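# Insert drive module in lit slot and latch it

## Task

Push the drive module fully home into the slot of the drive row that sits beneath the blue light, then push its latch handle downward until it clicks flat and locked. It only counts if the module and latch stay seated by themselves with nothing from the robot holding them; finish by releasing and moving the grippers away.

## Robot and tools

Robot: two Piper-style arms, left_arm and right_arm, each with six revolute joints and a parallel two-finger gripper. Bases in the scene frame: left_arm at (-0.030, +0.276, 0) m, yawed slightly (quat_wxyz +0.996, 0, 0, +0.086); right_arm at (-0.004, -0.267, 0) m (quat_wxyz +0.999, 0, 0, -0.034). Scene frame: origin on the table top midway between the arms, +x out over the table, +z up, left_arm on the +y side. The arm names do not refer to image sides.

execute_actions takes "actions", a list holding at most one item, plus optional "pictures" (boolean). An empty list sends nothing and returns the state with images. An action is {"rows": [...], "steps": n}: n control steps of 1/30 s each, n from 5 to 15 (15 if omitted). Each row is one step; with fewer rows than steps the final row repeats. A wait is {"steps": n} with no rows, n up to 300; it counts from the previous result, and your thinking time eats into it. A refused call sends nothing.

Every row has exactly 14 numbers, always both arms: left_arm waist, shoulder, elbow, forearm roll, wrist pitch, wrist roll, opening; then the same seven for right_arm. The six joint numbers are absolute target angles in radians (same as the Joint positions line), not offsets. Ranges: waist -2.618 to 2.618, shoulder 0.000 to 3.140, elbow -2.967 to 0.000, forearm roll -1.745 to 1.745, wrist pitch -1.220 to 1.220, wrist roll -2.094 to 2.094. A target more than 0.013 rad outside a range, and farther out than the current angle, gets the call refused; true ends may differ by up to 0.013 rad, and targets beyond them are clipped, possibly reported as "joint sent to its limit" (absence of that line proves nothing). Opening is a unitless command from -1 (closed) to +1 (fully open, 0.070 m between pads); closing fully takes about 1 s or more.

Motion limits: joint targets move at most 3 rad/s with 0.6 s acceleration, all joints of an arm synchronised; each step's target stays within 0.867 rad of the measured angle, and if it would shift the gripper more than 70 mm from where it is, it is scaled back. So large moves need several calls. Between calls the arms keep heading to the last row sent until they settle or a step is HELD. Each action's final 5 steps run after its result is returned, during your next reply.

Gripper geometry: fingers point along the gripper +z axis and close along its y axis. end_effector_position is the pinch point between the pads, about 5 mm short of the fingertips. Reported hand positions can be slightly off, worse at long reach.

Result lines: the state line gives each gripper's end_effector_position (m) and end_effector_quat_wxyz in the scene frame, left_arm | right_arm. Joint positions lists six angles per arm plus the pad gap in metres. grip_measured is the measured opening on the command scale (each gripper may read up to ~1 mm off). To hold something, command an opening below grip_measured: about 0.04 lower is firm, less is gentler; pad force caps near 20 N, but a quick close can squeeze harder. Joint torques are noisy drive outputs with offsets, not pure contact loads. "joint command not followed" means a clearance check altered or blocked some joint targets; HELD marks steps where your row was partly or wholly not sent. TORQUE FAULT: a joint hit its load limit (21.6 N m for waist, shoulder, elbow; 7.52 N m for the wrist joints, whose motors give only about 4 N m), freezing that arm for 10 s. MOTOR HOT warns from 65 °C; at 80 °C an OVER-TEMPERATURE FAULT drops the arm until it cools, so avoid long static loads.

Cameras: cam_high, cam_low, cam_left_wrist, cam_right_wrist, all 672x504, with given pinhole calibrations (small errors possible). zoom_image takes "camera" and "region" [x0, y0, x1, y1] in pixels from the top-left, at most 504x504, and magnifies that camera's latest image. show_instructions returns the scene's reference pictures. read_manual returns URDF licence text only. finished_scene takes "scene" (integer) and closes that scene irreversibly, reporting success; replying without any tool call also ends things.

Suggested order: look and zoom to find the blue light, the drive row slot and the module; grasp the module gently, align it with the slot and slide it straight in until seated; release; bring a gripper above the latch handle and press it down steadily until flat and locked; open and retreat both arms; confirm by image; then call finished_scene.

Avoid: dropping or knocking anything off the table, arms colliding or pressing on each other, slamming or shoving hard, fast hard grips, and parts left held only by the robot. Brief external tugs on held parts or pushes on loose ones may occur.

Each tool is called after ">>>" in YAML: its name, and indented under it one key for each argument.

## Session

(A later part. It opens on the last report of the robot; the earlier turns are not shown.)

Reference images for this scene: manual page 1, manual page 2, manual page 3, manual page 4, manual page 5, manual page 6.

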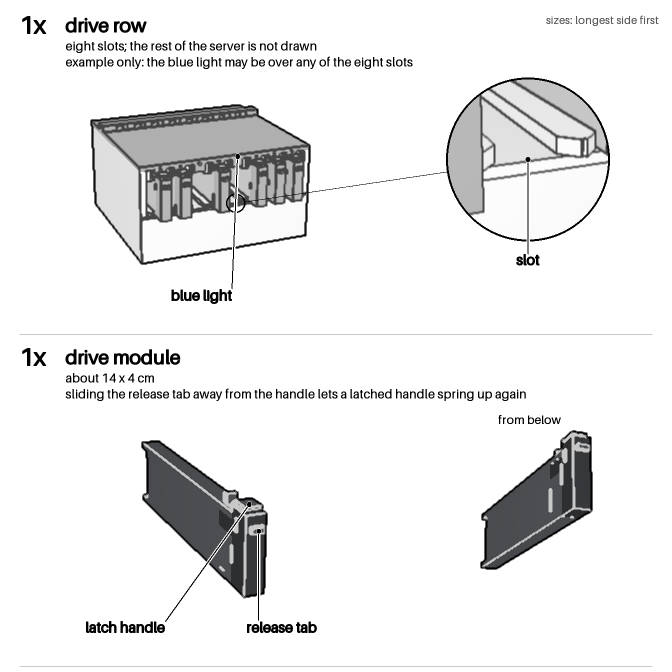

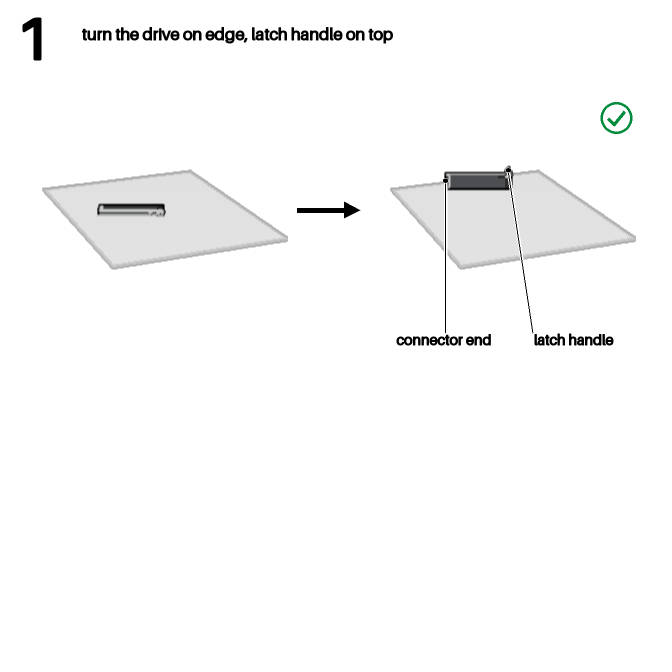

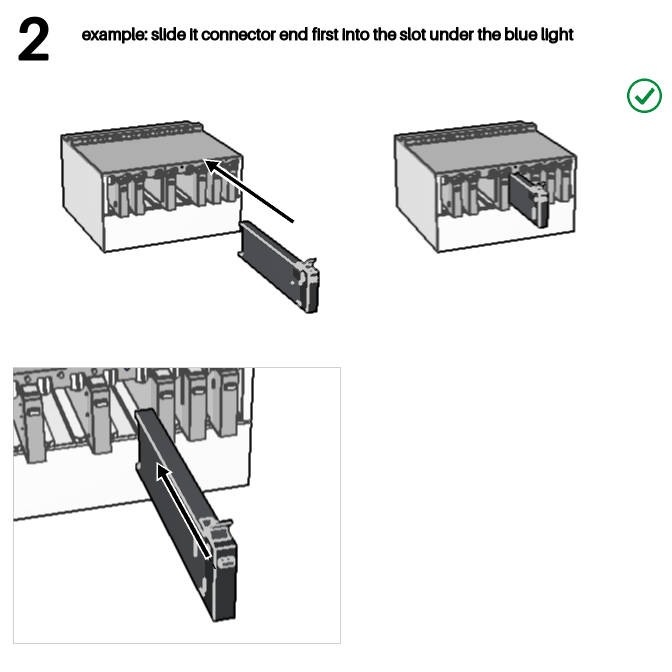

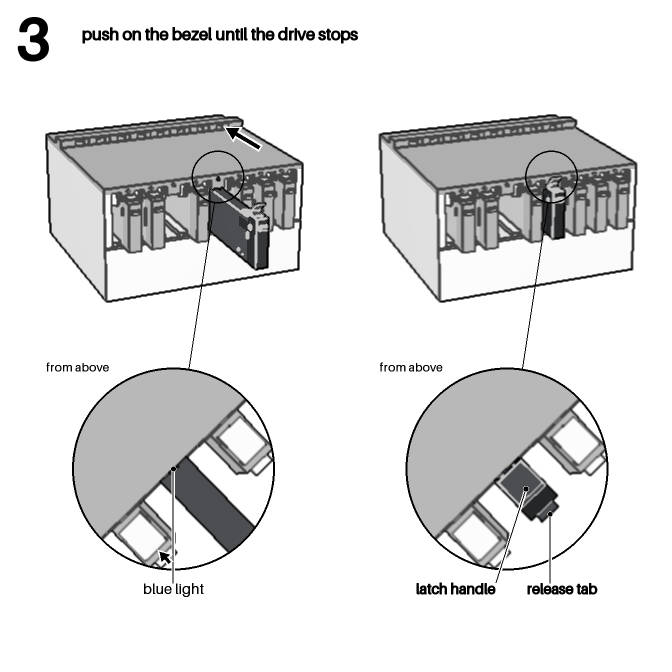

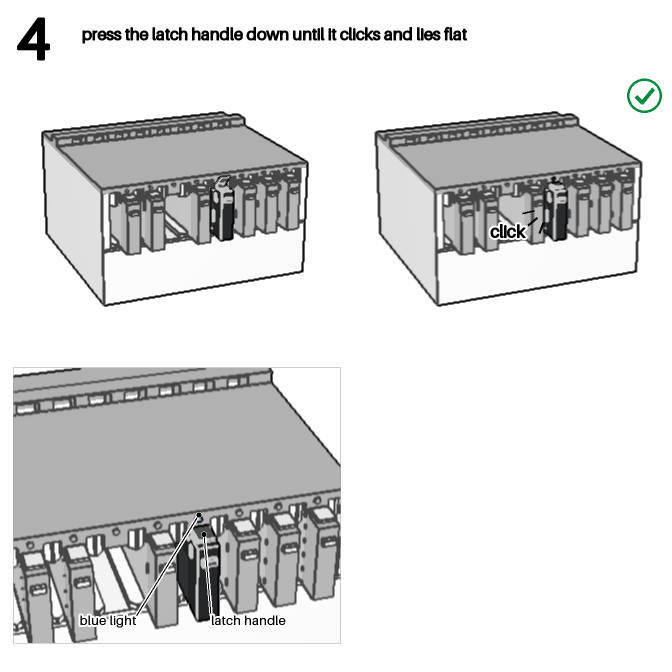

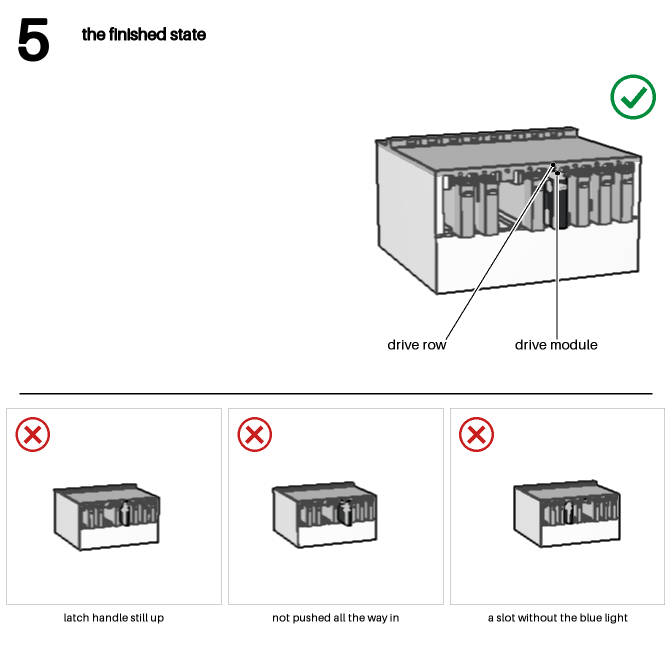

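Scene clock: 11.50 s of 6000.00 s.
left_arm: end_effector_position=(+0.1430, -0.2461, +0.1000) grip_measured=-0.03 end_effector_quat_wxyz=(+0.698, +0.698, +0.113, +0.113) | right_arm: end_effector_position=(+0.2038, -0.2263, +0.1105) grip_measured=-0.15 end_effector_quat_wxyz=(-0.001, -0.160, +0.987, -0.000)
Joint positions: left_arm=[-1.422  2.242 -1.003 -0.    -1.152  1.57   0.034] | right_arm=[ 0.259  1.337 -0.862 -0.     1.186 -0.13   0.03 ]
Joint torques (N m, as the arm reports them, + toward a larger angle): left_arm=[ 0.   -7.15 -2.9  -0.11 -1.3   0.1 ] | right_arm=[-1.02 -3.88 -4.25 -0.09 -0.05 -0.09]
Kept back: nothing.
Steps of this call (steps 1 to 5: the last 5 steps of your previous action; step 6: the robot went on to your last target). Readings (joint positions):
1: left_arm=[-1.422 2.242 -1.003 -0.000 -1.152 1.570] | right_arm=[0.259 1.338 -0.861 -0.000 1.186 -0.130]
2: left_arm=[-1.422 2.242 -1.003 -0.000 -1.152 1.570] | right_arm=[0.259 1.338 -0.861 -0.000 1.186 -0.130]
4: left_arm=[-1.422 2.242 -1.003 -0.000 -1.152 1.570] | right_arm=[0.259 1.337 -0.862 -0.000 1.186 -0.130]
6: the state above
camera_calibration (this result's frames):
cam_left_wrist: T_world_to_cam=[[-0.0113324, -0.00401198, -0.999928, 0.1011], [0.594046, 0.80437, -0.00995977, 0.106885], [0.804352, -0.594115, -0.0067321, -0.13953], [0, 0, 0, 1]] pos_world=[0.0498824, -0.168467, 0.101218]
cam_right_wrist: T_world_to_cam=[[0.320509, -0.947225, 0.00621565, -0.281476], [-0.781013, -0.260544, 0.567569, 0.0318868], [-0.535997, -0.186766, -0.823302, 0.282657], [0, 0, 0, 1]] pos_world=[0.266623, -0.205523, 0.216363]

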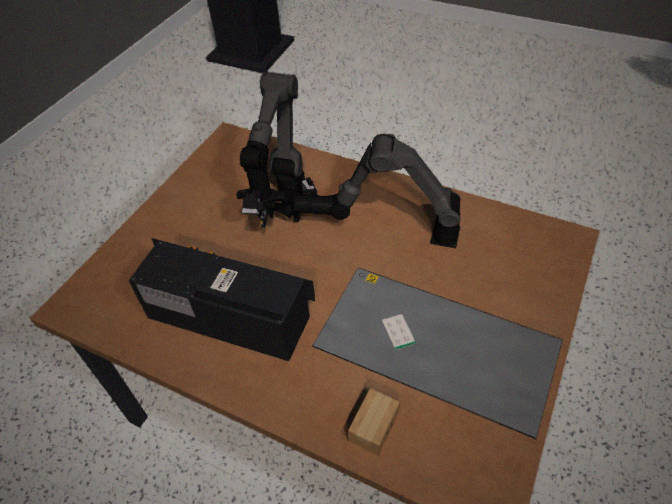

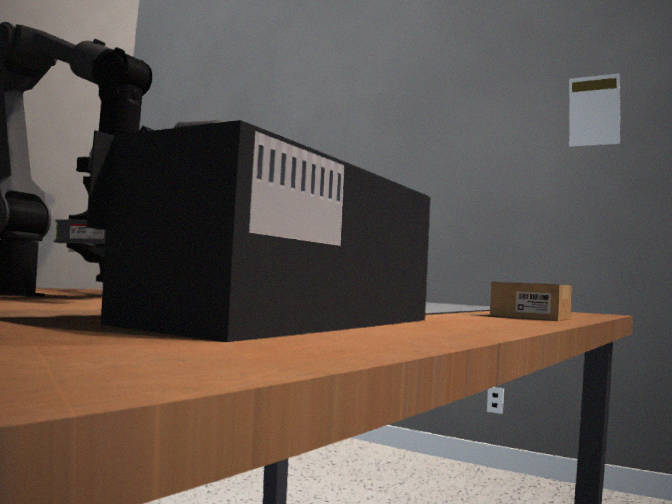

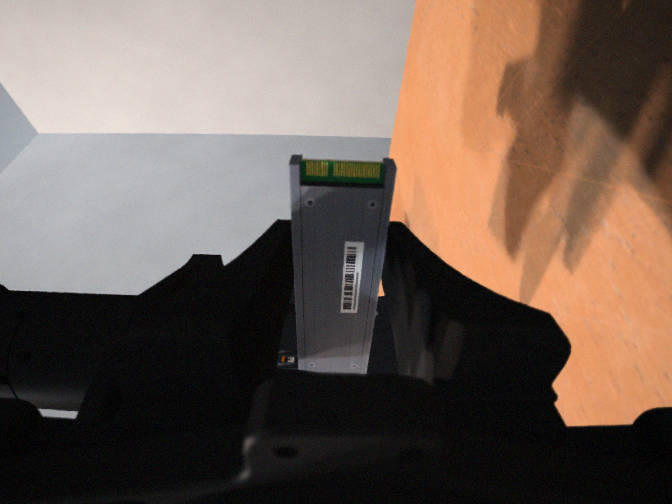

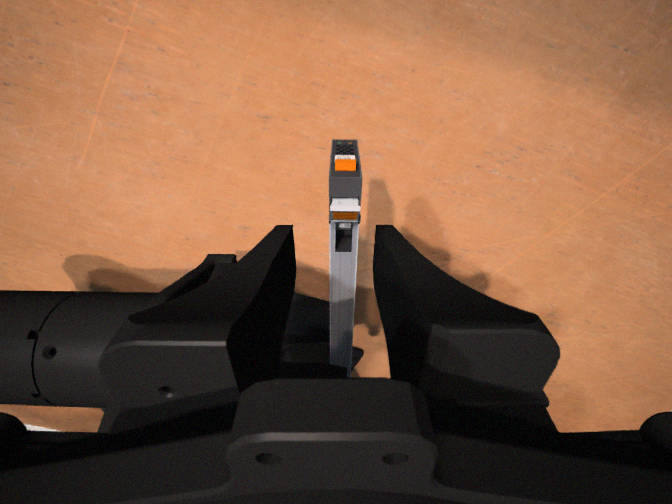

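>>> execute_actions:
  actions:
    - {"rows": [[-1.422,2.242,-1.003,0,-1.152,1.57,-0.12, 0.259,1.3357,-0.8633,0,1.1856,-0.13,-0.81]], "steps": 15}

>>> execute_actions:
  actions:
    - {"rows": [[-1.422,2.242,-1.003,0,-1.152,1.57,0.5, 0.259,1.3357,-0.8633,0,1.1856,-0.13,-0.81]], "steps": 12}

>>> execute_actions:
  actions:
    - {"rows": [[-1.422,2.163,-0.776,0,-1.2,1.57,0.5, 0.259,1.3357,-0.8633,0,1.1856,-0.13,-0.81]], "steps": 15}

>>> execute_actions:
  actions:
    - {"rows": [[-1.1,1.5,-0.5,0,-1.1,0,0.5, 0.259,1.30,-0.74,0,1.10,-1.6,-0.81]], "steps": 15}

>>> execute_actions:
  actions:
    - {"steps": 15}

>>> execute_actions:
  actions:
    - {"rows": [[-1.1,1.5,-0.5,0,-1.1,0,0.5, 0.259,1.424,-0.581,0,0.815,-1.6,-0.81]], "steps": 15}

>>> execute_actions:
  actions:
    - {"rows": [[-1.1,1.5,-0.5,0,-1.1,0,0.5, 0.259,1.424,-0.581,0,0.815,-1.6,-0.5]], "steps": 12}

>>> execute_actions:
  actions:
    - {"rows": [[-1.1,1.5,-0.5,0,-1.1,0,0.5, 0.259,1.34,-0.69,0,1.01,-1.6,-0.3]], "steps": 15}

>>> execute_actions:
  actions:
    - {"rows": [[-1.1,1.5,-0.5,0,-1.1,0,0.5, 0.259,1.34,-0.69,0,1.01,1.5416,-0.3]], "steps": 15}

>>> execute_actions:
  actions:
    - {"steps": 42}
  pictures: true

Scene clock: 12.47 s of 6000.00 s.
left_arm: end_effector_position=(+0.1430, -0.2461, +0.1002) grip_measured=-0.03 end_effector_quat_wxyz=(+0.698, +0.698, +0.113, +0.113) | right_arm: end_effector_position=(+0.2045, -0.2269, +0.1110) grip_measured=-0.74 end_effector_quat_wxyz=(+0.001, -0.160, +0.987, -0.001)
Joint positions: left_arm=[-1.422  2.242 -1.003 -0.    -1.152  1.57   0.034] | right_arm=[ 0.258  1.336 -0.863 -0.003  1.185 -0.13   0.009]
Joint torques (N m, as the arm reports them, + toward a larger angle): left_arm=[ 0.18 -6.67 -2.93 -0.1  -1.29  0.04] | right_arm=[ 0.51 -3.93 -4.13  0.93  0.19  0.12]
Steps of this call (steps 1 to 15: the robot went on to your last target; steps 16 to 19: nothing new was sent; steps 20 to 29: the first 10 steps of this action). Readings (joint positions):
20: left_arm=[-1.422 2.242 -1.003 -0.000 -1.152 1.570] | right_arm=[0.259 1.336 -0.863 -0.000 1.186 -0.130]
21: left_arm=[-1.422 2.242 -1.003 -0.000 -1.152 1.570] | right_arm=[0.259 1.336 -0.863 -0.000 1.186 -0.130]
23: left_arm=[-1.422 2.242 -1.003 -0.000 -1.152 1.570] | right_arm=[0.259 1.336 -0.863 -0.000 1.186 -0.130]
27: left_arm=[-1.422 2.242 -1.003 -0.000 -1.152 1.570] | right_arm=[0.259 1.336 -0.863 -0.000 1.185 -0.130]
29: the state above

Scene clock: 12.87 s of 6000.00 s.
left_arm: end_effector_position=(+0.1430, -0.2460, +0.1002) grip_measured=+0.39 end_effector_quat_wxyz=(+0.698, +0.698, +0.113, +0.113) | right_arm: end_effector_position=(+0.2041, -0.2257, +0.1110) grip_measured=-0.75 end_effector_quat_wxyz=(+0.000, -0.159, +0.987, +0.001)
Joint positions: left_arm=[-1.422  2.241 -1.003 -0.    -1.152  1.57   0.049] | right_arm=[ 0.259  1.336 -0.863  0.003  1.185 -0.13   0.009]
Joint torques (N m, as the arm reports them, + toward a larger angle): left_arm=[ 0.21 -6.39 -3.05 -0.11 -1.28 -0.08] | right_arm=[ 0.43 -3.86 -4.   -0.09  0.26  0.08]
Steps of this call (steps 1 to 5: the last 5 steps of your previous action; steps 6 to 12: the first 7 steps of this action). Readings (joint positions):
6: left_arm=[-1.422 2.241 -1.003 -0.000 -1.152 1.570] | right_arm=[0.258 1.336 -0.863 -0.004 1.184 -0.130]
7: left_arm=[-1.422 2.241 -1.003 -0.000 -1.152 1.570] | right_arm=[0.258 1.336 -0.863 0.000 1.185 -0.130]
9: left_arm=[-1.422 2.241 -1.003 -0.000 -1.152 1.570] | right_arm=[0.259 1.336 -0.863 0.003 1.185 -0.130]
12: the state above

Scene clock: 13.37 s of 6000.00 s.
left_arm: end_effector_position=(+0.1291, -0.2042, +0.0797) grip_measured=+0.50 end_effector_quat_wxyz=(+0.666, +0.728, +0.118, +0.108) | right_arm: end_effector_position=(+0.2042, -0.2263, +0.1110) grip_measured=-0.75 end_effector_quat_wxyz=(+0.000, -0.160, +0.987, +0.000)
Joint positions: left_arm=[-1.422  2.175 -0.806 -0.    -1.193  1.57   0.053] | right_arm=[ 0.259  1.336 -0.863  0.     1.186 -0.13   0.009]
Joint torques (N m, as the arm reports them, + toward a larger angle): left_arm=[ 0.3  -6.11 -3.37 -0.08 -1.55 -0.21] | right_arm=[ 0.48 -3.96 -3.99 -0.16  0.24  0.05]
Steps of this call (steps 1 to 5: the last 5 steps of your previous action; steps 6 to 15: the first 10 steps of this action). Readings (joint positions):
6: left_arm=[-1.422 2.241 -1.003 -0.000 -1.152 1.570] | right_arm=[0.259 1.336 -0.863 0.001 1.186 -0.130]
7: left_arm=[-1.422 2.241 -1.001 -0.000 -1.152 1.570] | right_arm=[0.259 1.336 -0.863 0.001 1.186 -0.130]
9: left_arm=[-1.422 2.233 -0.978 -0.000 -1.157 1.570] | right_arm=[0.259 1.336 -0.863 0.001 1.186 -0.130]
13: left_arm=[-1.422 2.193 -0.861 -0.000 -1.182 1.570] | right_arm=[0.259 1.336 -0.863 0.000 1.186 -0.130]
15: the state above

Scene clock: 13.87 s of 6000.00 s.
left_arm: end_effector_position=(+0.1600, -0.1693, +0.1345) grip_measured=+0.50 end_effector_quat_wxyz=(+0.697, +0.678, +0.226, +0.058) | right_arm: end_effector_position=(+0.1996, -0.2272, +0.1052) grip_measured=-0.75 end_effector_quat_wxyz=(-0.000, -0.276, +0.961, +0.000)
Joint positions: left_arm=[-1.338  1.991 -0.705 -0.    -1.175  1.332  0.052] | right_arm=[ 0.259  1.326 -0.831  0.     1.163 -0.368  0.009]
Joint torques (N m, as the arm reports them, + toward a larger angle): left_arm=[ 0.04 -5.28 -1.95 -0.09 -0.93 -0.42] | right_arm=[ 0.51 -3.85 -2.6  -0.16 -0.07 -0.5 ]
Steps of this call (steps 1 to 5: the last 5 steps of your previous action; steps 6 to 15: the first 10 steps of this action). Readings (joint positions):
6: left_arm=[-1.422 2.163 -0.775 -0.000 -1.200 1.570] | right_arm=[0.259 1.336 -0.863 0.000 1.186 -0.130]
7: left_arm=[-1.421 2.161 -0.775 -0.000 -1.200 1.568] | right_arm=[0.259 1.336 -0.863 0.000 1.186 -0.132]
9: left_arm=[-1.412 2.142 -0.768 -0.000 -1.198 1.543] | right_arm=[0.259 1.335 -0.862 0.000 1.184 -0.157]
13: left_arm=[-1.369 2.053 -0.731 -0.000 -1.184 1.424] | right_arm=[0.259 1.330 -0.844 0.000 1.172 -0.276]
15: the state above

Scene clock: 14.37 s of 6000.00 s.
left_arm: end_effector_position=(+0.2073, -0.0810, +0.2384) grip_measured=+0.50 end_effector_quat_wxyz=(+0.719, +0.410, +0.512, -0.228) | right_arm: end_effector_position=(+0.1876, -0.2297, +0.0904) grip_measured=-0.75 end_effector_quat_wxyz=(+0.001, +0.719, -0.695, -0.000)
Joint positions: left_arm=[-1.155  1.614 -0.548 -0.001 -1.118  0.369  0.053] | right_arm=[ 0.259  1.303 -0.748 -0.001  1.106 -1.413  0.009]
Joint torques (N m, as the arm reports them, + toward a larger angle): left_arm=[ 0.09 -3.95 -2.9   0.13 -0.96  0.12] | right_arm=[ 0.24 -3.59 -2.67  0.17  0.02  0.14]
Kept back: nothing.
Steps of this call (steps 1 to 5: the last 5 steps of your previous action; steps 6 to 15: the robot went on to your last target). Readings (joint positions):
1: left_arm=[-1.326 1.964 -0.690 0.003 -1.161 1.283] | right_arm=[0.259 1.323 -0.827 0.003 1.157 -0.422]
2: left_arm=[-1.312 1.939 -0.673 0.005 -1.143 1.232] | right_arm=[0.259 1.319 -0.822 0.004 1.150 -0.481]
4: left_arm=[-1.284 1.878 -0.657 -0.001 -1.156 1.125] | right_arm=[0.259 1.317 -0.798 -0.001 1.141 -0.620]
8: left_arm=[-1.233 1.773 -0.616 -0.001 -1.144 0.881] | right_arm=[0.259 1.311 -0.773 -0.001 1.124 -0.956]
15: the state above

Scene clock: 14.70 s of 6000.00 s.
left_arm: end_effector_position=(+0.2136, -0.0508, +0.2633) grip_measured=+0.50 end_effector_quat_wxyz=(+0.689, +0.288, +0.570, -0.343) | right_arm: end_effector_position=(+0.1871, -0.2296, +0.0428) grip_measured=-0.75 end_effector_quat_wxyz=(+0.000, +0.781, -0.625, -0.000)
Joint positions: left_arm=[-1.101  1.502 -0.501 -0.    -1.1    0.006  0.052] | right_arm=[ 0.259  1.394 -0.614 -0.     0.879 -1.6    0.009]
Joint torques (N m, as the arm reports them, + toward a larger angle): left_arm=[ 0.27 -3.46 -2.89  0.1  -0.97  0.09] | right_arm=[ 0.18 -3.69 -3.23  0.22  0.53  0.07]
Steps of this call (steps 1 to 10: the first 10 steps of this action). Readings (joint positions):
1: left_arm=[-1.146 1.595 -0.540 -0.001 -1.115 0.308] | right_arm=[0.259 1.302 -0.746 -0.001 1.104 -1.455]
2: left_arm=[-1.138 1.578 -0.533 -0.001 -1.112 0.252] | right_arm=[0.259 1.302 -0.742 -0.001 1.100 -1.493]
4: left_arm=[-1.124 1.548 -0.520 -0.000 -1.108 0.158] | right_arm=[0.259 1.310 -0.725 -0.001 1.074 -1.551]
8: left_arm=[-1.105 1.511 -0.504 -0.000 -1.102 0.035] | right_arm=[0.259 1.361 -0.651 -0.000 0.950 -1.600]
10: the state above

Scene clock: 15.10 s of 6000.00 s.
left_arm: end_effector_position=(+0.2137, -0.0503, +0.2637) grip_measured=+0.50 end_effector_quat_wxyz=(+0.689, +0.285, +0.571, -0.345) | right_arm: end_effector_position=(+0.1860, -0.2298, +0.0298) grip_measured=-0.50 end_effector_quat_wxyz=(+0.001, +0.781, -0.625, -0.001)
Joint positions: left_arm=[-1.1    1.5   -0.5    0.    -1.1   -0.     0.052] | right_arm=[ 0.259  1.425 -0.58  -0.     0.815 -1.6    0.017]
Joint torques (N m, as the arm reports them, + toward a larger angle): left_arm=[ 0.16 -3.32 -3.02  0.06 -1.04  0.12] | right_arm=[-0.06 -3.75 -3.53  0.24  0.27 -0.02]
Steps of this call (steps 1 to 5: the last 5 steps of your previous action; steps 6 to 12: the first 7 steps of this action). Readings (joint positions):
6: left_arm=[-1.100 1.500 -0.500 0.000 -1.100 -0.000] | right_arm=[0.259 1.425 -0.580 -0.000 0.814 -1.600]
7: left_arm=[-1.100 1.500 -0.500 0.000 -1.100 -0.000] | right_arm=[0.259 1.425 -0.580 -0.000 0.814 -1.600]
9: left_arm=[-1.100 1.500 -0.500 0.000 -1.100 -0.000] | right_arm=[0.259 1.425 -0.580 -0.000 0.815 -1.600]
12: the state above

Scene clock: 15.60 s of 6000.00 s.
left_arm: end_effector_position=(+0.2137, -0.0503, +0.2637) grip_measured=+0.50 end_effector_quat_wxyz=(+0.689, +0.285, +0.570, -0.345) | right_arm: end_effector_position=(+0.1886, -0.2293, +0.0669) grip_measured=-0.30 end_effector_quat_wxyz=(+0.000, +0.781, -0.625, -0.000)
Joint positions: left_arm=[-1.1    1.5   -0.5    0.    -1.1   -0.     0.052] | right_arm=[ 0.259  1.346 -0.682  0.     0.996 -1.6    0.025]
Joint torques (N m, as the arm reports them, + toward a larger angle): left_arm=[ 0.14 -3.2  -2.99 -0.04 -1.07  0.14] | right_arm=[-0.21 -2.55 -2.94  0.22 -0.12 -0.11]
Steps of this call (steps 1 to 5: the last 5 steps of your previous action; steps 6 to 15: the first 10 steps of this action). Readings (joint positions):
6: left_arm=[-1.100 1.500 -0.500 0.000 -1.100 -0.000] | right_arm=[0.259 1.424 -0.581 -0.000 0.815 -1.600]
7: left_arm=[-1.100 1.500 -0.500 0.000 -1.100 -0.000] | right_arm=[0.259 1.423 -0.582 -0.000 0.818 -1.600]
9: left_arm=[-1.100 1.500 -0.500 0.000 -1.100 -0.000] | right_arm=[0.259 1.413 -0.596 -0.000 0.843 -1.600]
13: left_arm=[-1.100 1.500 -0.500 0.000 -1.100 -0.000] | right_arm=[0.259 1.364 -0.659 0.000 0.954 -1.600]
15: the state above

Scene clock: 16.10 s of 6000.00 s.
left_arm: end_effector_position=(+0.2137, -0.0503, +0.2637) grip_measured=+0.50 end_effector_quat_wxyz=(+0.689, +0.285, +0.570, -0.345) | right_arm: end_effector_position=(+0.1885, -0.2293, +0.0700) grip_measured=-0.30 end_effector_quat_wxyz=(+0.000, +0.701, -0.713, -0.000)
Joint positions: left_arm=[-1.1    1.5   -0.5    0.    -1.1   -0.     0.052] | right_arm=[ 0.259  1.339 -0.691  0.     1.01  -1.361  0.025]
Joint torques (N m, as the arm reports them, + toward a larger angle): left_arm=[ 0.   -3.14 -2.88 -0.09 -1.11  0.13] | right_arm=[-0.46 -2.35 -2.4   0.22 -0.03  0.41]
Steps of this call (steps 1 to 5: the last 5 steps of your previous action; steps 6 to 15: the first 10 steps of this action). Readings (joint positions):
6: left_arm=[-1.100 1.500 -0.500 0.000 -1.100 -0.000] | right_arm=[0.259 1.338 -0.692 0.000 1.011 -1.600]
7: left_arm=[-1.100 1.500 -0.500 0.000 -1.100 -0.000] | right_arm=[0.259 1.338 -0.692 0.000 1.010 -1.597]
9: left_arm=[-1.100 1.500 -0.500 0.000 -1.100 -0.000] | right_arm=[0.259 1.338 -0.692 0.000 1.010 -1.573]
13: left_arm=[-1.100 1.500 -0.500 0.000 -1.100 -0.000] | right_arm=[0.259 1.339 -0.691 0.000 1.010 -1.454]
15: the state above

Scene clock: 17.50 s of 6000.00 s.
left_arm: end_effector_position=(+0.2137, -0.0503, +0.2637) grip_measured=+0.50 end_effector_quat_wxyz=(+0.689, +0.285, +0.571, -0.345) | right_arm: end_effector_position=(+0.1884, -0.2293, +0.0697) grip_measured=-0.30 end_effector_quat_wxyz=(-0.001, +0.625, +0.781, -0.001)
Joint positions: left_arm=[-1.1    1.5   -0.5   -0.    -1.1    0.     0.052] | right_arm=[ 0.259  1.34  -0.69   0.     1.01   1.542  0.024]
Joint torques (N m, as the arm reports them, + toward a larger angle): left_arm=[-0.15 -2.74 -3.06 -0.17 -1.2   0.14] | right_arm=[-0.8  -2.33 -2.38  0.07  0.04 -0.21]
Kept back: nothing.
Steps of this call (steps 1 to 5: the last 5 steps of your previous action; steps 6 to 42: the robot went on to your last target). Readings (joint positions):
1: left_arm=[-1.100 1.500 -0.500 0.000 -1.100 -0.000] | right_arm=[0.259 1.340 -0.690 0.000 1.010 -1.307]
2: left_arm=[-1.100 1.500 -0.500 0.000 -1.100 -0.000] | right_arm=[0.259 1.340 -0.690 0.000 1.010 -1.247]
4: left_arm=[-1.100 1.500 -0.500 0.000 -1.100 -0.000] | right_arm=[0.259 1.340 -0.690 0.000 1.010 -1.110]
8: left_arm=[-1.100 1.500 -0.500 0.000 -1.100 0.000] | right_arm=[0.259 1.340 -0.690 0.000 1.010 -0.772]
42: the state above
camera_calibration (this result's frames):
cam_left_wrist: T_world_to_cam=[[-0.801541, -0.597838, 0.0110045, 0.138822], [-0.255386, 0.325648, -0.910347, 0.303836], [0.540656, -0.732491, -0.4137, 0.0777382], [0, 0, 0, 1]] pos_world=[0.146837, 0.0409917, 0.307229]
cam_right_wrist: T_world_to_cam=[[-0.974763, -0.223083, 0.00844841, 0.130771], [-0.179289, 0.804829, 0.565779, 0.173263], [-0.133015, 0.549986, -0.824513, 0.333412], [0, 0, 0, 1]] pos_world=[0.202884, -0.293646, 0.175769]

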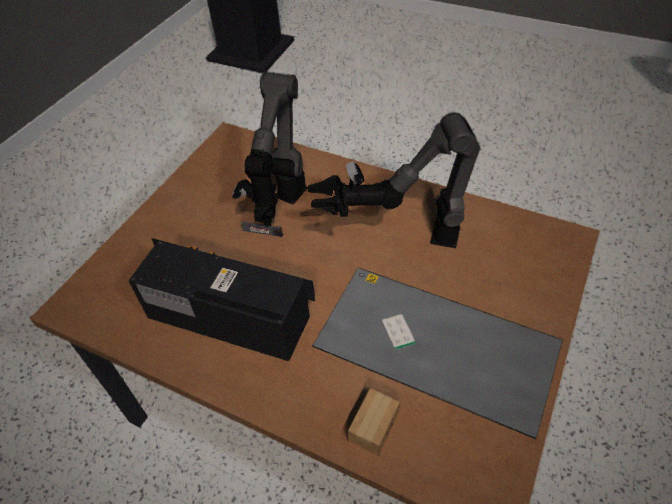

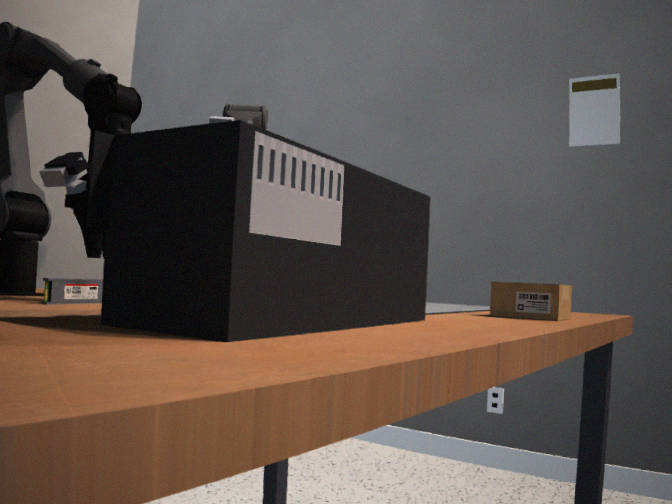

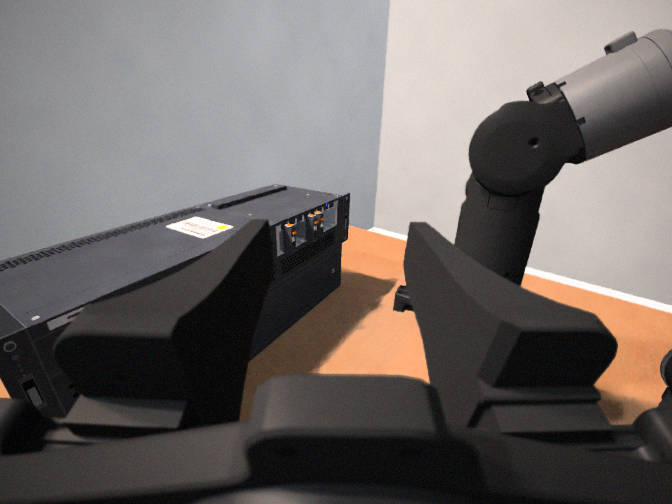

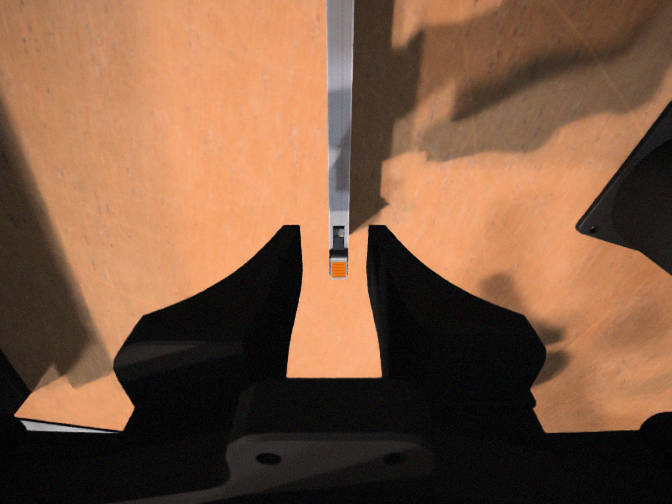

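>>> execute_actions:
  actions:
    - {"rows": [[-1.1,1.9,-0.9,0,-1.1,0,0.5, 0.259,1.4791,-0.5417,0,0.7206,1.5416,-0.3]], "steps": 15}

>>> execute_actions:
  actions:
    - {"rows": [[-1.1,1.9,-0.9,0,-1.1,0,0.5, 0.259,1.4791,-0.5417,0,0.7206,1.5416,-0.81]], "steps": 15}

>>> execute_actions:
  actions:
    - {"rows": [[-1.1,1.9,-0.9,0,-1.1,0,0.5, 0.259,1.45,-0.562,0,0.77,1.5416,-0.81]], "steps": 8}

>>> execute_actions:
  actions:
    - {"rows": [[-1.1,1.9,-0.9,0,-1.1,0,0.5, 0.259,1.45,-0.562,0,0.77,0,-0.81]], "steps": 15}

>>> execute_actions:
  actions:
    - {"steps": 25}

>>> execute_actions:
  actions:
    - {"rows": [[-1.1,1.9,-0.9,0,-1.1,0,0.5, 0.259,1.477,-0.543,0,0.724,0,-0.81]], "steps": 10}

>>> execute_actions:
  actions:
    - {"rows": [[-1.1,1.9,-0.9,0,-1.1,0,0.5, 0.259,1.477,-0.543,0,0.724,0,-0.5]], "steps": 10}

>>> execute_actions:
  actions:
    - {"rows": [[-1.1,1.9,-0.9,0,-1.1,0,0.5, 0.259,1.3354,-0.3795,0,0.5023,0,-0.5]], "steps": 15}

>>> execute_actions:
  actions:
    - {"rows": [[-1.1,1.9,-0.9,0,-1.1,0,0.5, 0.259,1.3354,-0.3795,0,0.5023,0,-0.83]], "steps": 15}

>>> execute_actions:
  actions:
    - {"rows": [[-1.1,1.9,-0.9,0,-1.1,0,0.5, -0.275,1.5724,-1.224,0.096,1.12,-0.458,-0.83]], "steps": 15}

>>> execute_actions:
  actions:
    - {"steps": 25}
  pictures: true

>>> zoom_image:
  camera: "cam_left_wrist"
  region: [250, 170, 410, 290]

>>> zoom_image:
  camera: "cam_high"
  region: [150, 190, 250, 270]

Scene clock: 18.97 s of 6000.00 s.
left_arm: end_effector_position=(+0.2532, -0.1030, +0.2518) grip_measured=+0.50 end_effector_quat_wxyz=(+0.689, +0.285, +0.570, -0.345) | right_arm: end_effector_position=(+0.1885, -0.2293, +0.0253) grip_measured=-0.30 end_effector_quat_wxyz=(-0.000, +0.625, +0.781, -0.000)
Joint positions: left_arm=[-1.1    1.735 -0.736 -0.    -1.1    0.     0.052] | right_arm=[ 0.259  1.446 -0.577  0.     0.79   1.542  0.024]
Joint torques (N m, as the arm reports them, + toward a larger angle): left_arm=[-0.24 -4.45 -2.68 -0.16 -1.32  0.13] | right_arm=[-0.86 -3.59 -2.8   0.01  0.53  0.06]
Steps of this call (steps 1 to 30: the robot went on to your last target; steps 31 to 34: nothing new was sent; steps 35 to 44: the first 10 steps of this action). Readings (joint positions):
35: left_arm=[-1.100 1.500 -0.500 -0.000 -1.100 0.000] | right_arm=[0.259 1.340 -0.690 0.000 1.010 1.541]
36: left_arm=[-1.100 1.503 -0.502 -0.000 -1.100 0.000] | right_arm=[0.259 1.341 -0.689 0.000 1.007 1.541]
38: left_arm=[-1.100 1.527 -0.526 -0.000 -1.100 0.000] | right_arm=[0.259 1.353 -0.676 0.000 0.983 1.541]
42: left_arm=[-1.100 1.645 -0.645 -0.000 -1.100 0.000] | right_arm=[0.259 1.410 -0.615 0.000 0.864 1.542]
44: the state above

Scene clock: 19.47 s of 6000.00 s.
left_arm: end_effector_position=(+0.2793, -0.1378, +0.2337) grip_measured=+0.50 end_effector_quat_wxyz=(+0.689, +0.286, +0.571, -0.344) | right_arm: end_effector_position=(+0.1860, -0.2298, +0.0116) grip_measured=-0.75 end_effector_quat_wxyz=(-0.001, +0.625, +0.781, -0.001)
Joint positions: left_arm=[-1.1    1.901 -0.9   -0.    -1.1    0.     0.052] | right_arm=[ 0.259  1.48  -0.54   0.     0.721  1.542  0.009]
Joint torques (N m, as the arm reports them, + toward a larger angle): left_arm=[-0.37 -5.84 -2.76 -0.15 -1.34  0.13] | right_arm=[-0.91 -4.11 -3.42  0.01  0.31  0.07]
Steps of this call (steps 1 to 5: the last 5 steps of your previous action; steps 6 to 15: the first 10 steps of this action). Readings (joint positions):
6: left_arm=[-1.100 1.895 -0.894 -0.000 -1.100 0.000] | right_arm=[0.259 1.481 -0.540 0.000 0.719 1.542]
7: left_arm=[-1.100 1.901 -0.901 -0.000 -1.100 0.000] | right_arm=[0.259 1.481 -0.540 0.000 0.720 1.542]
9: left_arm=[-1.100 1.902 -0.901 -0.000 -1.100 0.000] | right_arm=[0.259 1.481 -0.540 0.000 0.720 1.542]
13: left_arm=[-1.100 1.901 -0.900 -0.000 -1.100 0.000] | right_arm=[0.259 1.480 -0.540 0.000 0.721 1.542]
15: the state above

Scene clock: 19.73 s of 6000.00 s.
left_arm: end_effector_position=(+0.2793, -0.1378, +0.2339) grip_measured=+0.50 end_effector_quat_wxyz=(+0.689, +0.285, +0.571, -0.345) | right_arm: end_effector_position=(+0.1864, -0.2297, +0.0142) grip_measured=-0.75 end_effector_quat_wxyz=(-0.000, +0.625, +0.781, -0.000)
Joint positions: left_arm=[-1.1    1.9   -0.9   -0.    -1.1    0.     0.052] | right_arm=[ 0.259  1.472 -0.546  0.     0.733  1.542  0.009]
Joint torques (N m, as the arm reports them, + toward a larger angle): left_arm=[-0.33 -5.77 -2.82 -0.13 -1.36  0.12] | right_arm=[-0.89 -4.9  -4.17 -0.02  0.72  0.07]
Steps of this call (steps 1 to 5: the last 5 steps of your previous action; steps 6 to 8: the first 3 steps of this action). Readings (joint positions):
6: left_arm=[-1.100 1.900 -0.900 -0.000 -1.100 0.000] | right_arm=[0.259 1.479 -0.541 0.000 0.721 1.542]
7: left_arm=[-1.100 1.900 -0.900 -0.000 -1.100 0.000] | right_arm=[0.259 1.478 -0.542 0.000 0.724 1.542]
8: the state above

Scene clock: 20.23 s of 6000.00 s.
left_arm: end_effector_position=(+0.2793, -0.1378, +0.2340) grip_measured=+0.50 end_effector_quat_wxyz=(+0.689, +0.285, +0.571, -0.345) | right_arm: end_effector_position=(+0.1872, -0.2296, +0.0219) grip_measured=-0.75 end_effector_quat_wxyz=(+0.001, +0.528, +0.849, +0.001)
Joint positions: left_arm=[-1.1    1.9   -0.9   -0.    -1.1    0.     0.052] | right_arm=[ 0.259  1.449 -0.563  0.     0.77   1.303  0.009]
Joint torques (N m, as the arm reports them, + toward a larger angle): left_arm=[-0.37 -5.95 -2.78 -0.14 -1.4   0.13] | right_arm=[-0.78 -2.81 -2.02  0.    0.01 -0.53]
Steps of this call (steps 1 to 5: the last 5 steps of your previous action; steps 6 to 15: the first 10 steps of this action). Readings (joint positions):
6: left_arm=[-1.100 1.900 -0.900 -0.000 -1.100 0.000] | right_arm=[0.259 1.448 -0.563 0.000 0.772 1.542]
7: left_arm=[-1.100 1.900 -0.900 -0.000 -1.100 0.000] | right_arm=[0.259 1.448 -0.563 0.000 0.771 1.539]
9: left_arm=[-1.100 1.900 -0.900 -0.000 -1.100 0.000] | right_arm=[0.259 1.448 -0.563 0.000 0.771 1.515]
13: left_arm=[-1.100 1.900 -0.900 -0.000 -1.100 0.000] | right_arm=[0.259 1.449 -0.563 0.000 0.770 1.396]
15: the state above

Scene clock: 21.07 s of 6000.00 s.
left_arm: end_effector_position=(+0.2793, -0.1378, +0.2340) grip_measured=+0.50 end_effector_quat_wxyz=(+0.689, +0.285, +0.571, -0.345) | right_arm: end_effector_position=(+0.1867, -0.2297, +0.0215) grip_measured=-0.75 end_effector_quat_wxyz=(+0.000, -0.096, +0.995, +0.000)
Joint positions: left_arm=[-1.1    1.9   -0.9   -0.    -1.1    0.     0.052] | right_arm=[ 0.259  1.45  -0.562  0.     0.77   0.     0.009]
Joint torques (N m, as the arm reports them, + toward a larger angle): left_arm=[-0.37 -5.88 -2.86 -0.13 -1.45  0.14] | right_arm=[-0.94 -2.87 -1.99 -0.05 -0.03  0.07]
Kept back: nothing.
Steps of this call (steps 1 to 5: the last 5 steps of your previous action; steps 6 to 25: the robot went on to your last target). Readings (joint positions):
1: left_arm=[-1.100 1.900 -0.900 -0.000 -1.100 0.000] | right_arm=[0.259 1.449 -0.563 0.000 0.770 1.249]
2: left_arm=[-1.100 1.900 -0.900 -0.000 -1.100 0.000] | right_arm=[0.259 1.449 -0.563 0.000 0.770 1.189]
4: left_arm=[-1.100 1.900 -0.900 -0.000 -1.100 0.000] | right_arm=[0.259 1.450 -0.563 0.000 0.770 1.052]
8: left_arm=[-1.100 1.900 -0.900 -0.000 -1.100 0.000] | right_arm=[0.259 1.450 -0.562 0.000 0.770 0.714]
25: the state above

Scene clock: 21.23 s of 6000.00 s.
left_arm: end_effector_position=(+0.2793, -0.1378, +0.2340) grip_measured=+0.50 end_effector_quat_wxyz=(+0.689, +0.285, +0.571, -0.345) | right_arm: end_effector_position=(+0.1867, -0.2297, +0.0137) grip_measured=-0.75 end_effector_quat_wxyz=(+0.000, -0.095, +0.995, +0.000)
Joint positions: left_arm=[-1.1    1.9   -0.9   -0.    -1.1    0.     0.053] | right_arm=[ 0.259  1.474 -0.545  0.     0.729  0.     0.009]
Joint torques (N m, as the arm reports them, + toward a larger angle): left_arm=[-0.36 -5.87 -2.95 -0.14 -1.45  0.14] | right_arm=[-0.89 -3.98 -2.68 -0.02  0.43  0.05]
Steps of this call (steps 1 to 5: the first 5 steps of this action). Readings (joint positions):
1: left_arm=[-1.100 1.900 -0.900 -0.000 -1.100 0.000] | right_arm=[0.259 1.450 -0.562 0.000 0.770 0.000]
2: left_arm=[-1.100 1.900 -0.900 -0.000 -1.100 0.000] | right_arm=[0.259 1.452 -0.561 0.000 0.767 0.000]
4: left_arm=[-1.100 1.900 -0.900 -0.000 -1.100 0.000] | right_arm=[0.259 1.466 -0.551 0.000 0.743 0.000]
5: the state above

Scene clock: 21.57 s of 6000.00 s.
left_arm: end_effector_position=(+0.2793, -0.1378, +0.2340) grip_measured=+0.50 end_effector_quat_wxyz=(+0.689, +0.285, +0.571, -0.345) | right_arm: end_effector_position=(+0.1859, -0.2298, +0.0121) grip_measured=-0.50 end_effector_quat_wxyz=(-0.001, -0.095, +0.995, -0.000)
Joint positions: left_arm=[-1.1    1.9   -0.9   -0.    -1.1    0.     0.052] | right_arm=[ 0.259  1.478 -0.541  0.     0.723  0.     0.018]
Joint torques (N m, as the arm reports them, + toward a larger angle): left_arm=[-0.45 -5.84 -2.89 -0.15 -1.51  0.11] | right_arm=[-0.85 -4.05 -3.51 -0.04  0.23 -0.02]
Steps of this call (steps 1 to 5: the last 5 steps of your previous action; steps 6 to 10: the first 5 steps of this action). Readings (joint positions):
6: left_arm=[-1.100 1.900 -0.900 -0.000 -1.100 0.000] | right_arm=[0.259 1.479 -0.541 0.000 0.723 0.000]
7: left_arm=[-1.100 1.900 -0.900 -0.000 -1.100 0.000] | right_arm=[0.259 1.479 -0.541 0.000 0.723 0.000]
9: left_arm=[-1.100 1.900 -0.900 -0.000 -1.100 0.000] | right_arm=[0.259 1.479 -0.541 0.000 0.723 0.000]
10: the state above

Scene clock: 22.07 s of 6000.00 s.
left_arm: end_effector_position=(+0.2793, -0.1378, +0.2340) grip_measured=+0.50 end_effector_quat_wxyz=(+0.689, +0.285, +0.570, -0.345) | right_arm: end_effector_position=(+0.1867, -0.2297, +0.0120) grip_measured=-0.50 end_effector_quat_wxyz=(+0.087, -0.095, +0.992, +0.008)
Joint positions: left_arm=[-1.1    1.9   -0.9   -0.    -1.1    0.     0.053] | right_arm=[ 0.259  1.353 -0.401  0.     0.531  0.     0.018]
Joint torques (N m, as the arm reports them, + toward a larger angle): left_arm=[-0.37 -5.98 -2.79 -0.14 -1.49  0.13] | right_arm=[-0.83 -2.51 -2.92 -0.06  0.16 -0.13]
Steps of this call (steps 1 to 5: the last 5 steps of your previous action; steps 6 to 15: the first 10 steps of this action). Readings (joint positions):
6: left_arm=[-1.100 1.900 -0.900 -0.000 -1.100 0.000] | right_arm=[0.259 1.477 -0.542 0.000 0.724 0.000]
7: left_arm=[-1.100 1.900 -0.900 -0.000 -1.100 0.000] | right_arm=[0.259 1.475 -0.542 0.000 0.722 0.000]
9: left_arm=[-1.100 1.900 -0.900 -0.000 -1.100 0.000] | right_arm=[0.259 1.460 -0.526 0.000 0.698 0.000]
13: left_arm=[-1.100 1.900 -0.900 -0.000 -1.100 0.000] | right_arm=[0.259 1.386 -0.439 0.000 0.581 0.000]
15: the state above

Scene clock: 22.57 s of 6000.00 s.
left_arm: end_effector_position=(+0.2793, -0.1378, +0.2340) grip_measured=+0.50 end_effector_quat_wxyz=(+0.689, +0.285, +0.570, -0.345) | right_arm: end_effector_position=(+0.1863, -0.2297, +0.0120) grip_measured=-0.75 end_effector_quat_wxyz=(+0.099, -0.095, +0.990, +0.010)
Joint positions: left_arm=[-1.1    1.9   -0.9   -0.    -1.1    0.     0.052] | right_arm=[ 0.259  1.335 -0.379  0.     0.502  0.     0.009]
Joint torques (N m, as the arm reports them, + toward a larger angle): left_arm=[-0.47 -5.94 -2.84 -0.11 -1.5   0.14] | right_arm=[-0.75 -1.8  -3.38 -0.07 -0.01 -0.18]
Steps of this call (steps 1 to 5: the last 5 steps of your previous action; steps 6 to 15: the first 10 steps of this action). Readings (joint positions):
6: left_arm=[-1.100 1.900 -0.900 -0.000 -1.100 0.000] | right_arm=[0.259 1.333 -0.378 0.000 0.502 0.000]
7: left_arm=[-1.100 1.900 -0.900 -0.000 -1.100 0.000] | right_arm=[0.259 1.333 -0.378 0.000 0.502 0.000]
9: left_arm=[-1.100 1.900 -0.900 -0.000 -1.100 0.000] | right_arm=[0.259 1.334 -0.378 0.000 0.502 0.000]
13: left_arm=[-1.100 1.900 -0.900 -0.000 -1.100 0.000] | right_arm=[0.259 1.334 -0.379 0.000 0.502 0.000]
15: the state above

Scene clock: 23.07 s of 6000.00 s.
left_arm: end_effector_position=(+0.2793, -0.1378, +0.2340) grip_measured=+0.50 end_effector_quat_wxyz=(+0.689, +0.285, +0.570, -0.345) | right_arm: end_effector_position=(+0.2354, -0.2531, +0.0459) grip_measured=-0.75 end_effector_quat_wxyz=(+0.098, -0.075, +0.992, +0.005)
Joint positions: left_arm=[-1.1    1.9   -0.9   -0.    -1.1    0.     0.052] | right_arm=[ 0.109  1.402 -0.617  0.026  0.676 -0.129  0.009]
Joint torques (N m, as the arm reports them, + toward a larger angle): left_arm=[-0.39 -5.89 -2.81 -0.13 -1.49  0.14] | right_arm=[-1.   -3.02 -3.72  0.18 -0.01 -0.15]
Steps of this call (steps 1 to 5: the last 5 steps of your previous action; steps 6 to 15: the first 10 steps of this action). Readings (joint positions):
6: left_arm=[-1.100 1.900 -0.900 -0.000 -1.100 0.000] | right_arm=[0.259 1.335 -0.379 0.000 0.502 -0.000]
7: left_arm=[-1.100 1.900 -0.900 -0.000 -1.100 0.000] | right_arm=[0.257 1.336 -0.382 0.000 0.505 -0.002]
9: left_arm=[-1.100 1.900 -0.900 -0.000 -1.100 0.000] | right_arm=[0.241 1.344 -0.406 0.002 0.524 -0.015]
13: left_arm=[-1.100 1.900 -0.900 -0.000 -1.100 0.000] | right_arm=[0.166 1.377 -0.525 0.016 0.610 -0.080]
15: the state above

Scene clock: 23.90 s of 6000.00 s.
left_arm: end_effector_position=(+0.2793, -0.1378, +0.2340) grip_measured=+0.50 end_effector_quat_wxyz=(+0.689, +0.285, +0.570, -0.345) | right_arm: end_effector_position=(+0.3120, -0.3592, +0.1450) grip_measured=-0.75 end_effector_quat_wxyz=(+0.105, -0.041, +0.994, +0.005)
Joint positions: left_arm=[-1.1    1.9   -0.9   -0.    -1.1    0.     0.052] | right_arm=[-0.275  1.572 -1.225  0.096  1.121 -0.458  0.009]
Joint torques (N m, as the arm reports them, + toward a larger angle): left_arm=[-0.44 -5.86 -2.84 -0.13 -1.49  0.13] | right_arm=[ 0.5  -4.57 -2.95  0.29 -0.25  0.07]
Kept back: nothing.
Steps of this call (steps 1 to 5: the last 5 steps of your previous action; steps 6 to 25: the robot went on to your last target). Readings (joint positions):
1: left_arm=[-1.100 1.900 -0.900 -0.000 -1.100 0.000] | right_arm=[0.080 1.415 -0.664 0.032 0.710 -0.154]
2: left_arm=[-1.100 1.900 -0.900 -0.000 -1.100 0.000] | right_arm=[0.051 1.428 -0.710 0.037 0.743 -0.179]
4: left_arm=[-1.100 1.900 -0.900 -0.000 -1.100 0.000] | right_arm=[-0.007 1.454 -0.801 0.047 0.810 -0.228]
8: left_arm=[-1.100 1.900 -0.900 -0.000 -1.100 0.000] | right_arm=[-0.122 1.505 -0.983 0.068 0.943 -0.327]
25: the state above
camera_calibration (this result's frames):
cam_left_wrist: T_world_to_cam=[[-0.80158, -0.597786, 0.0110052, 0.139371], [-0.255357, 0.325652, -0.910354, 0.32204], [0.540613, -0.732532, -0.413685, -0.0340592], [0, 0, 0, 1]] pos_world=[0.212365, -0.0465082, 0.277547]
cam_right_wrist: T_world_to_cam=[[0.0851147, -0.996349, 0.00662898, -0.386438], [-0.921202, -0.0761565, 0.38156, 0.199115], [-0.379662, -0.038583, -0.92432, 0.363349], [0, 0, 0, 1]] pos_world=[0.354266, -0.355844, 0.262439]

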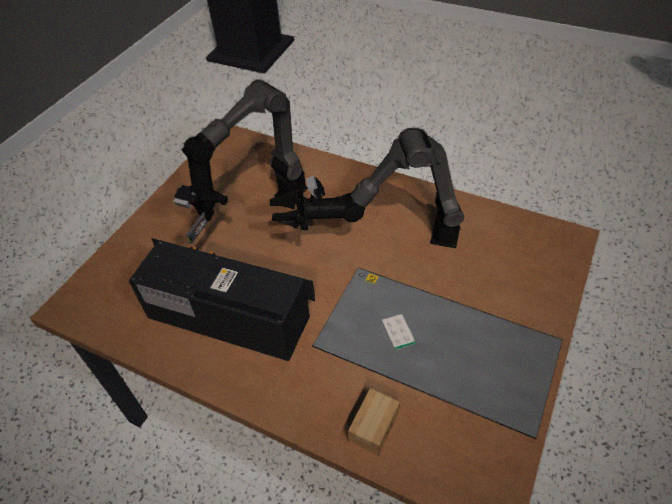

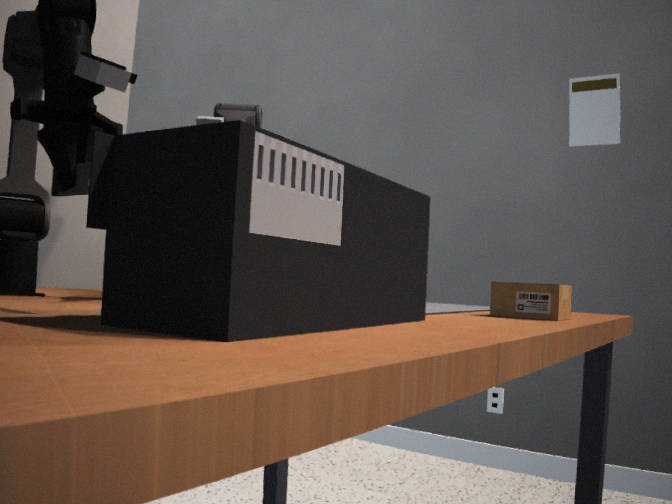

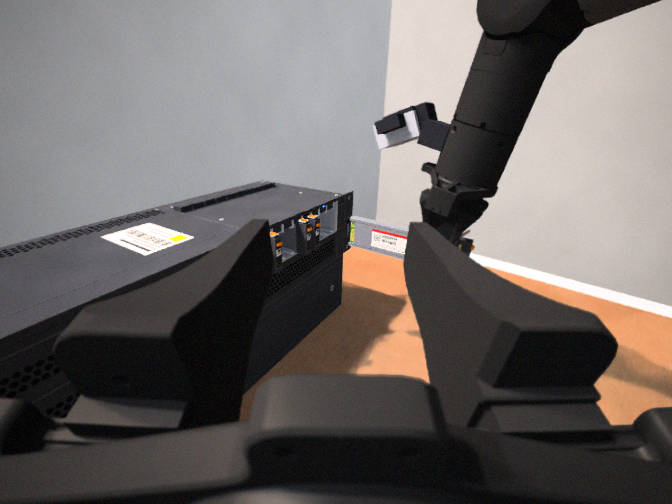

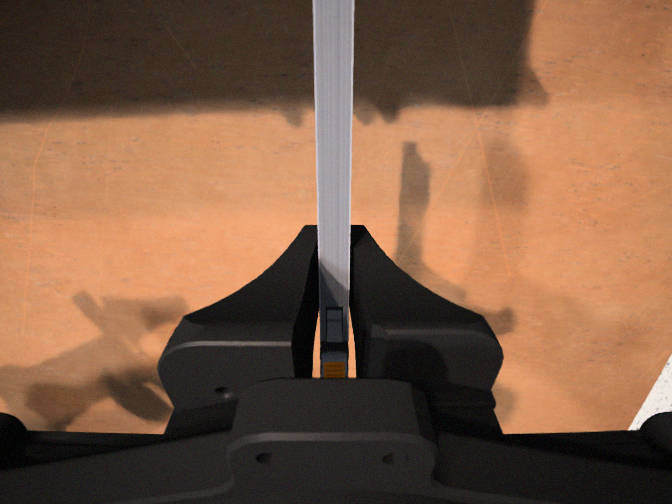

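Region (250, 170, 410, 290) of cam_left_wrist's 672x504 image, scaled by 3.150, with more detail than that image has; it fills the top 378 rows of this view, and the rest is white.

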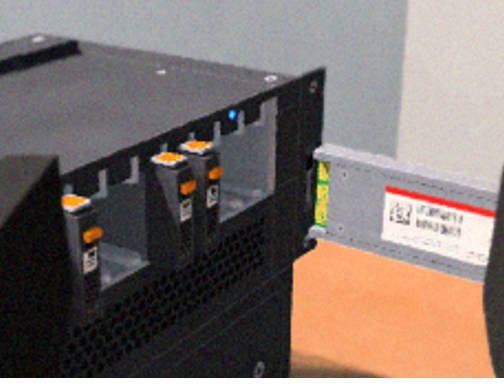

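Region (150, 190, 250, 270) of cam_high's 672x504 image, scaled by 5.040, with more detail than that image has; it fills the top 403 rows of this view, and the rest is white.

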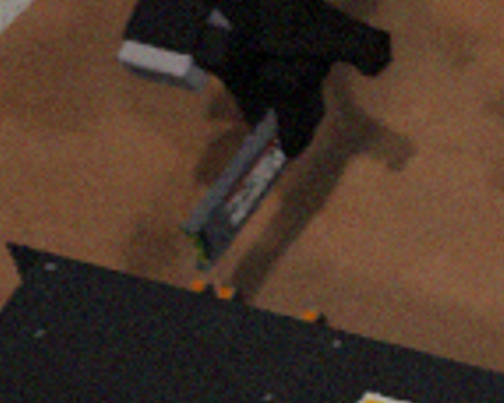

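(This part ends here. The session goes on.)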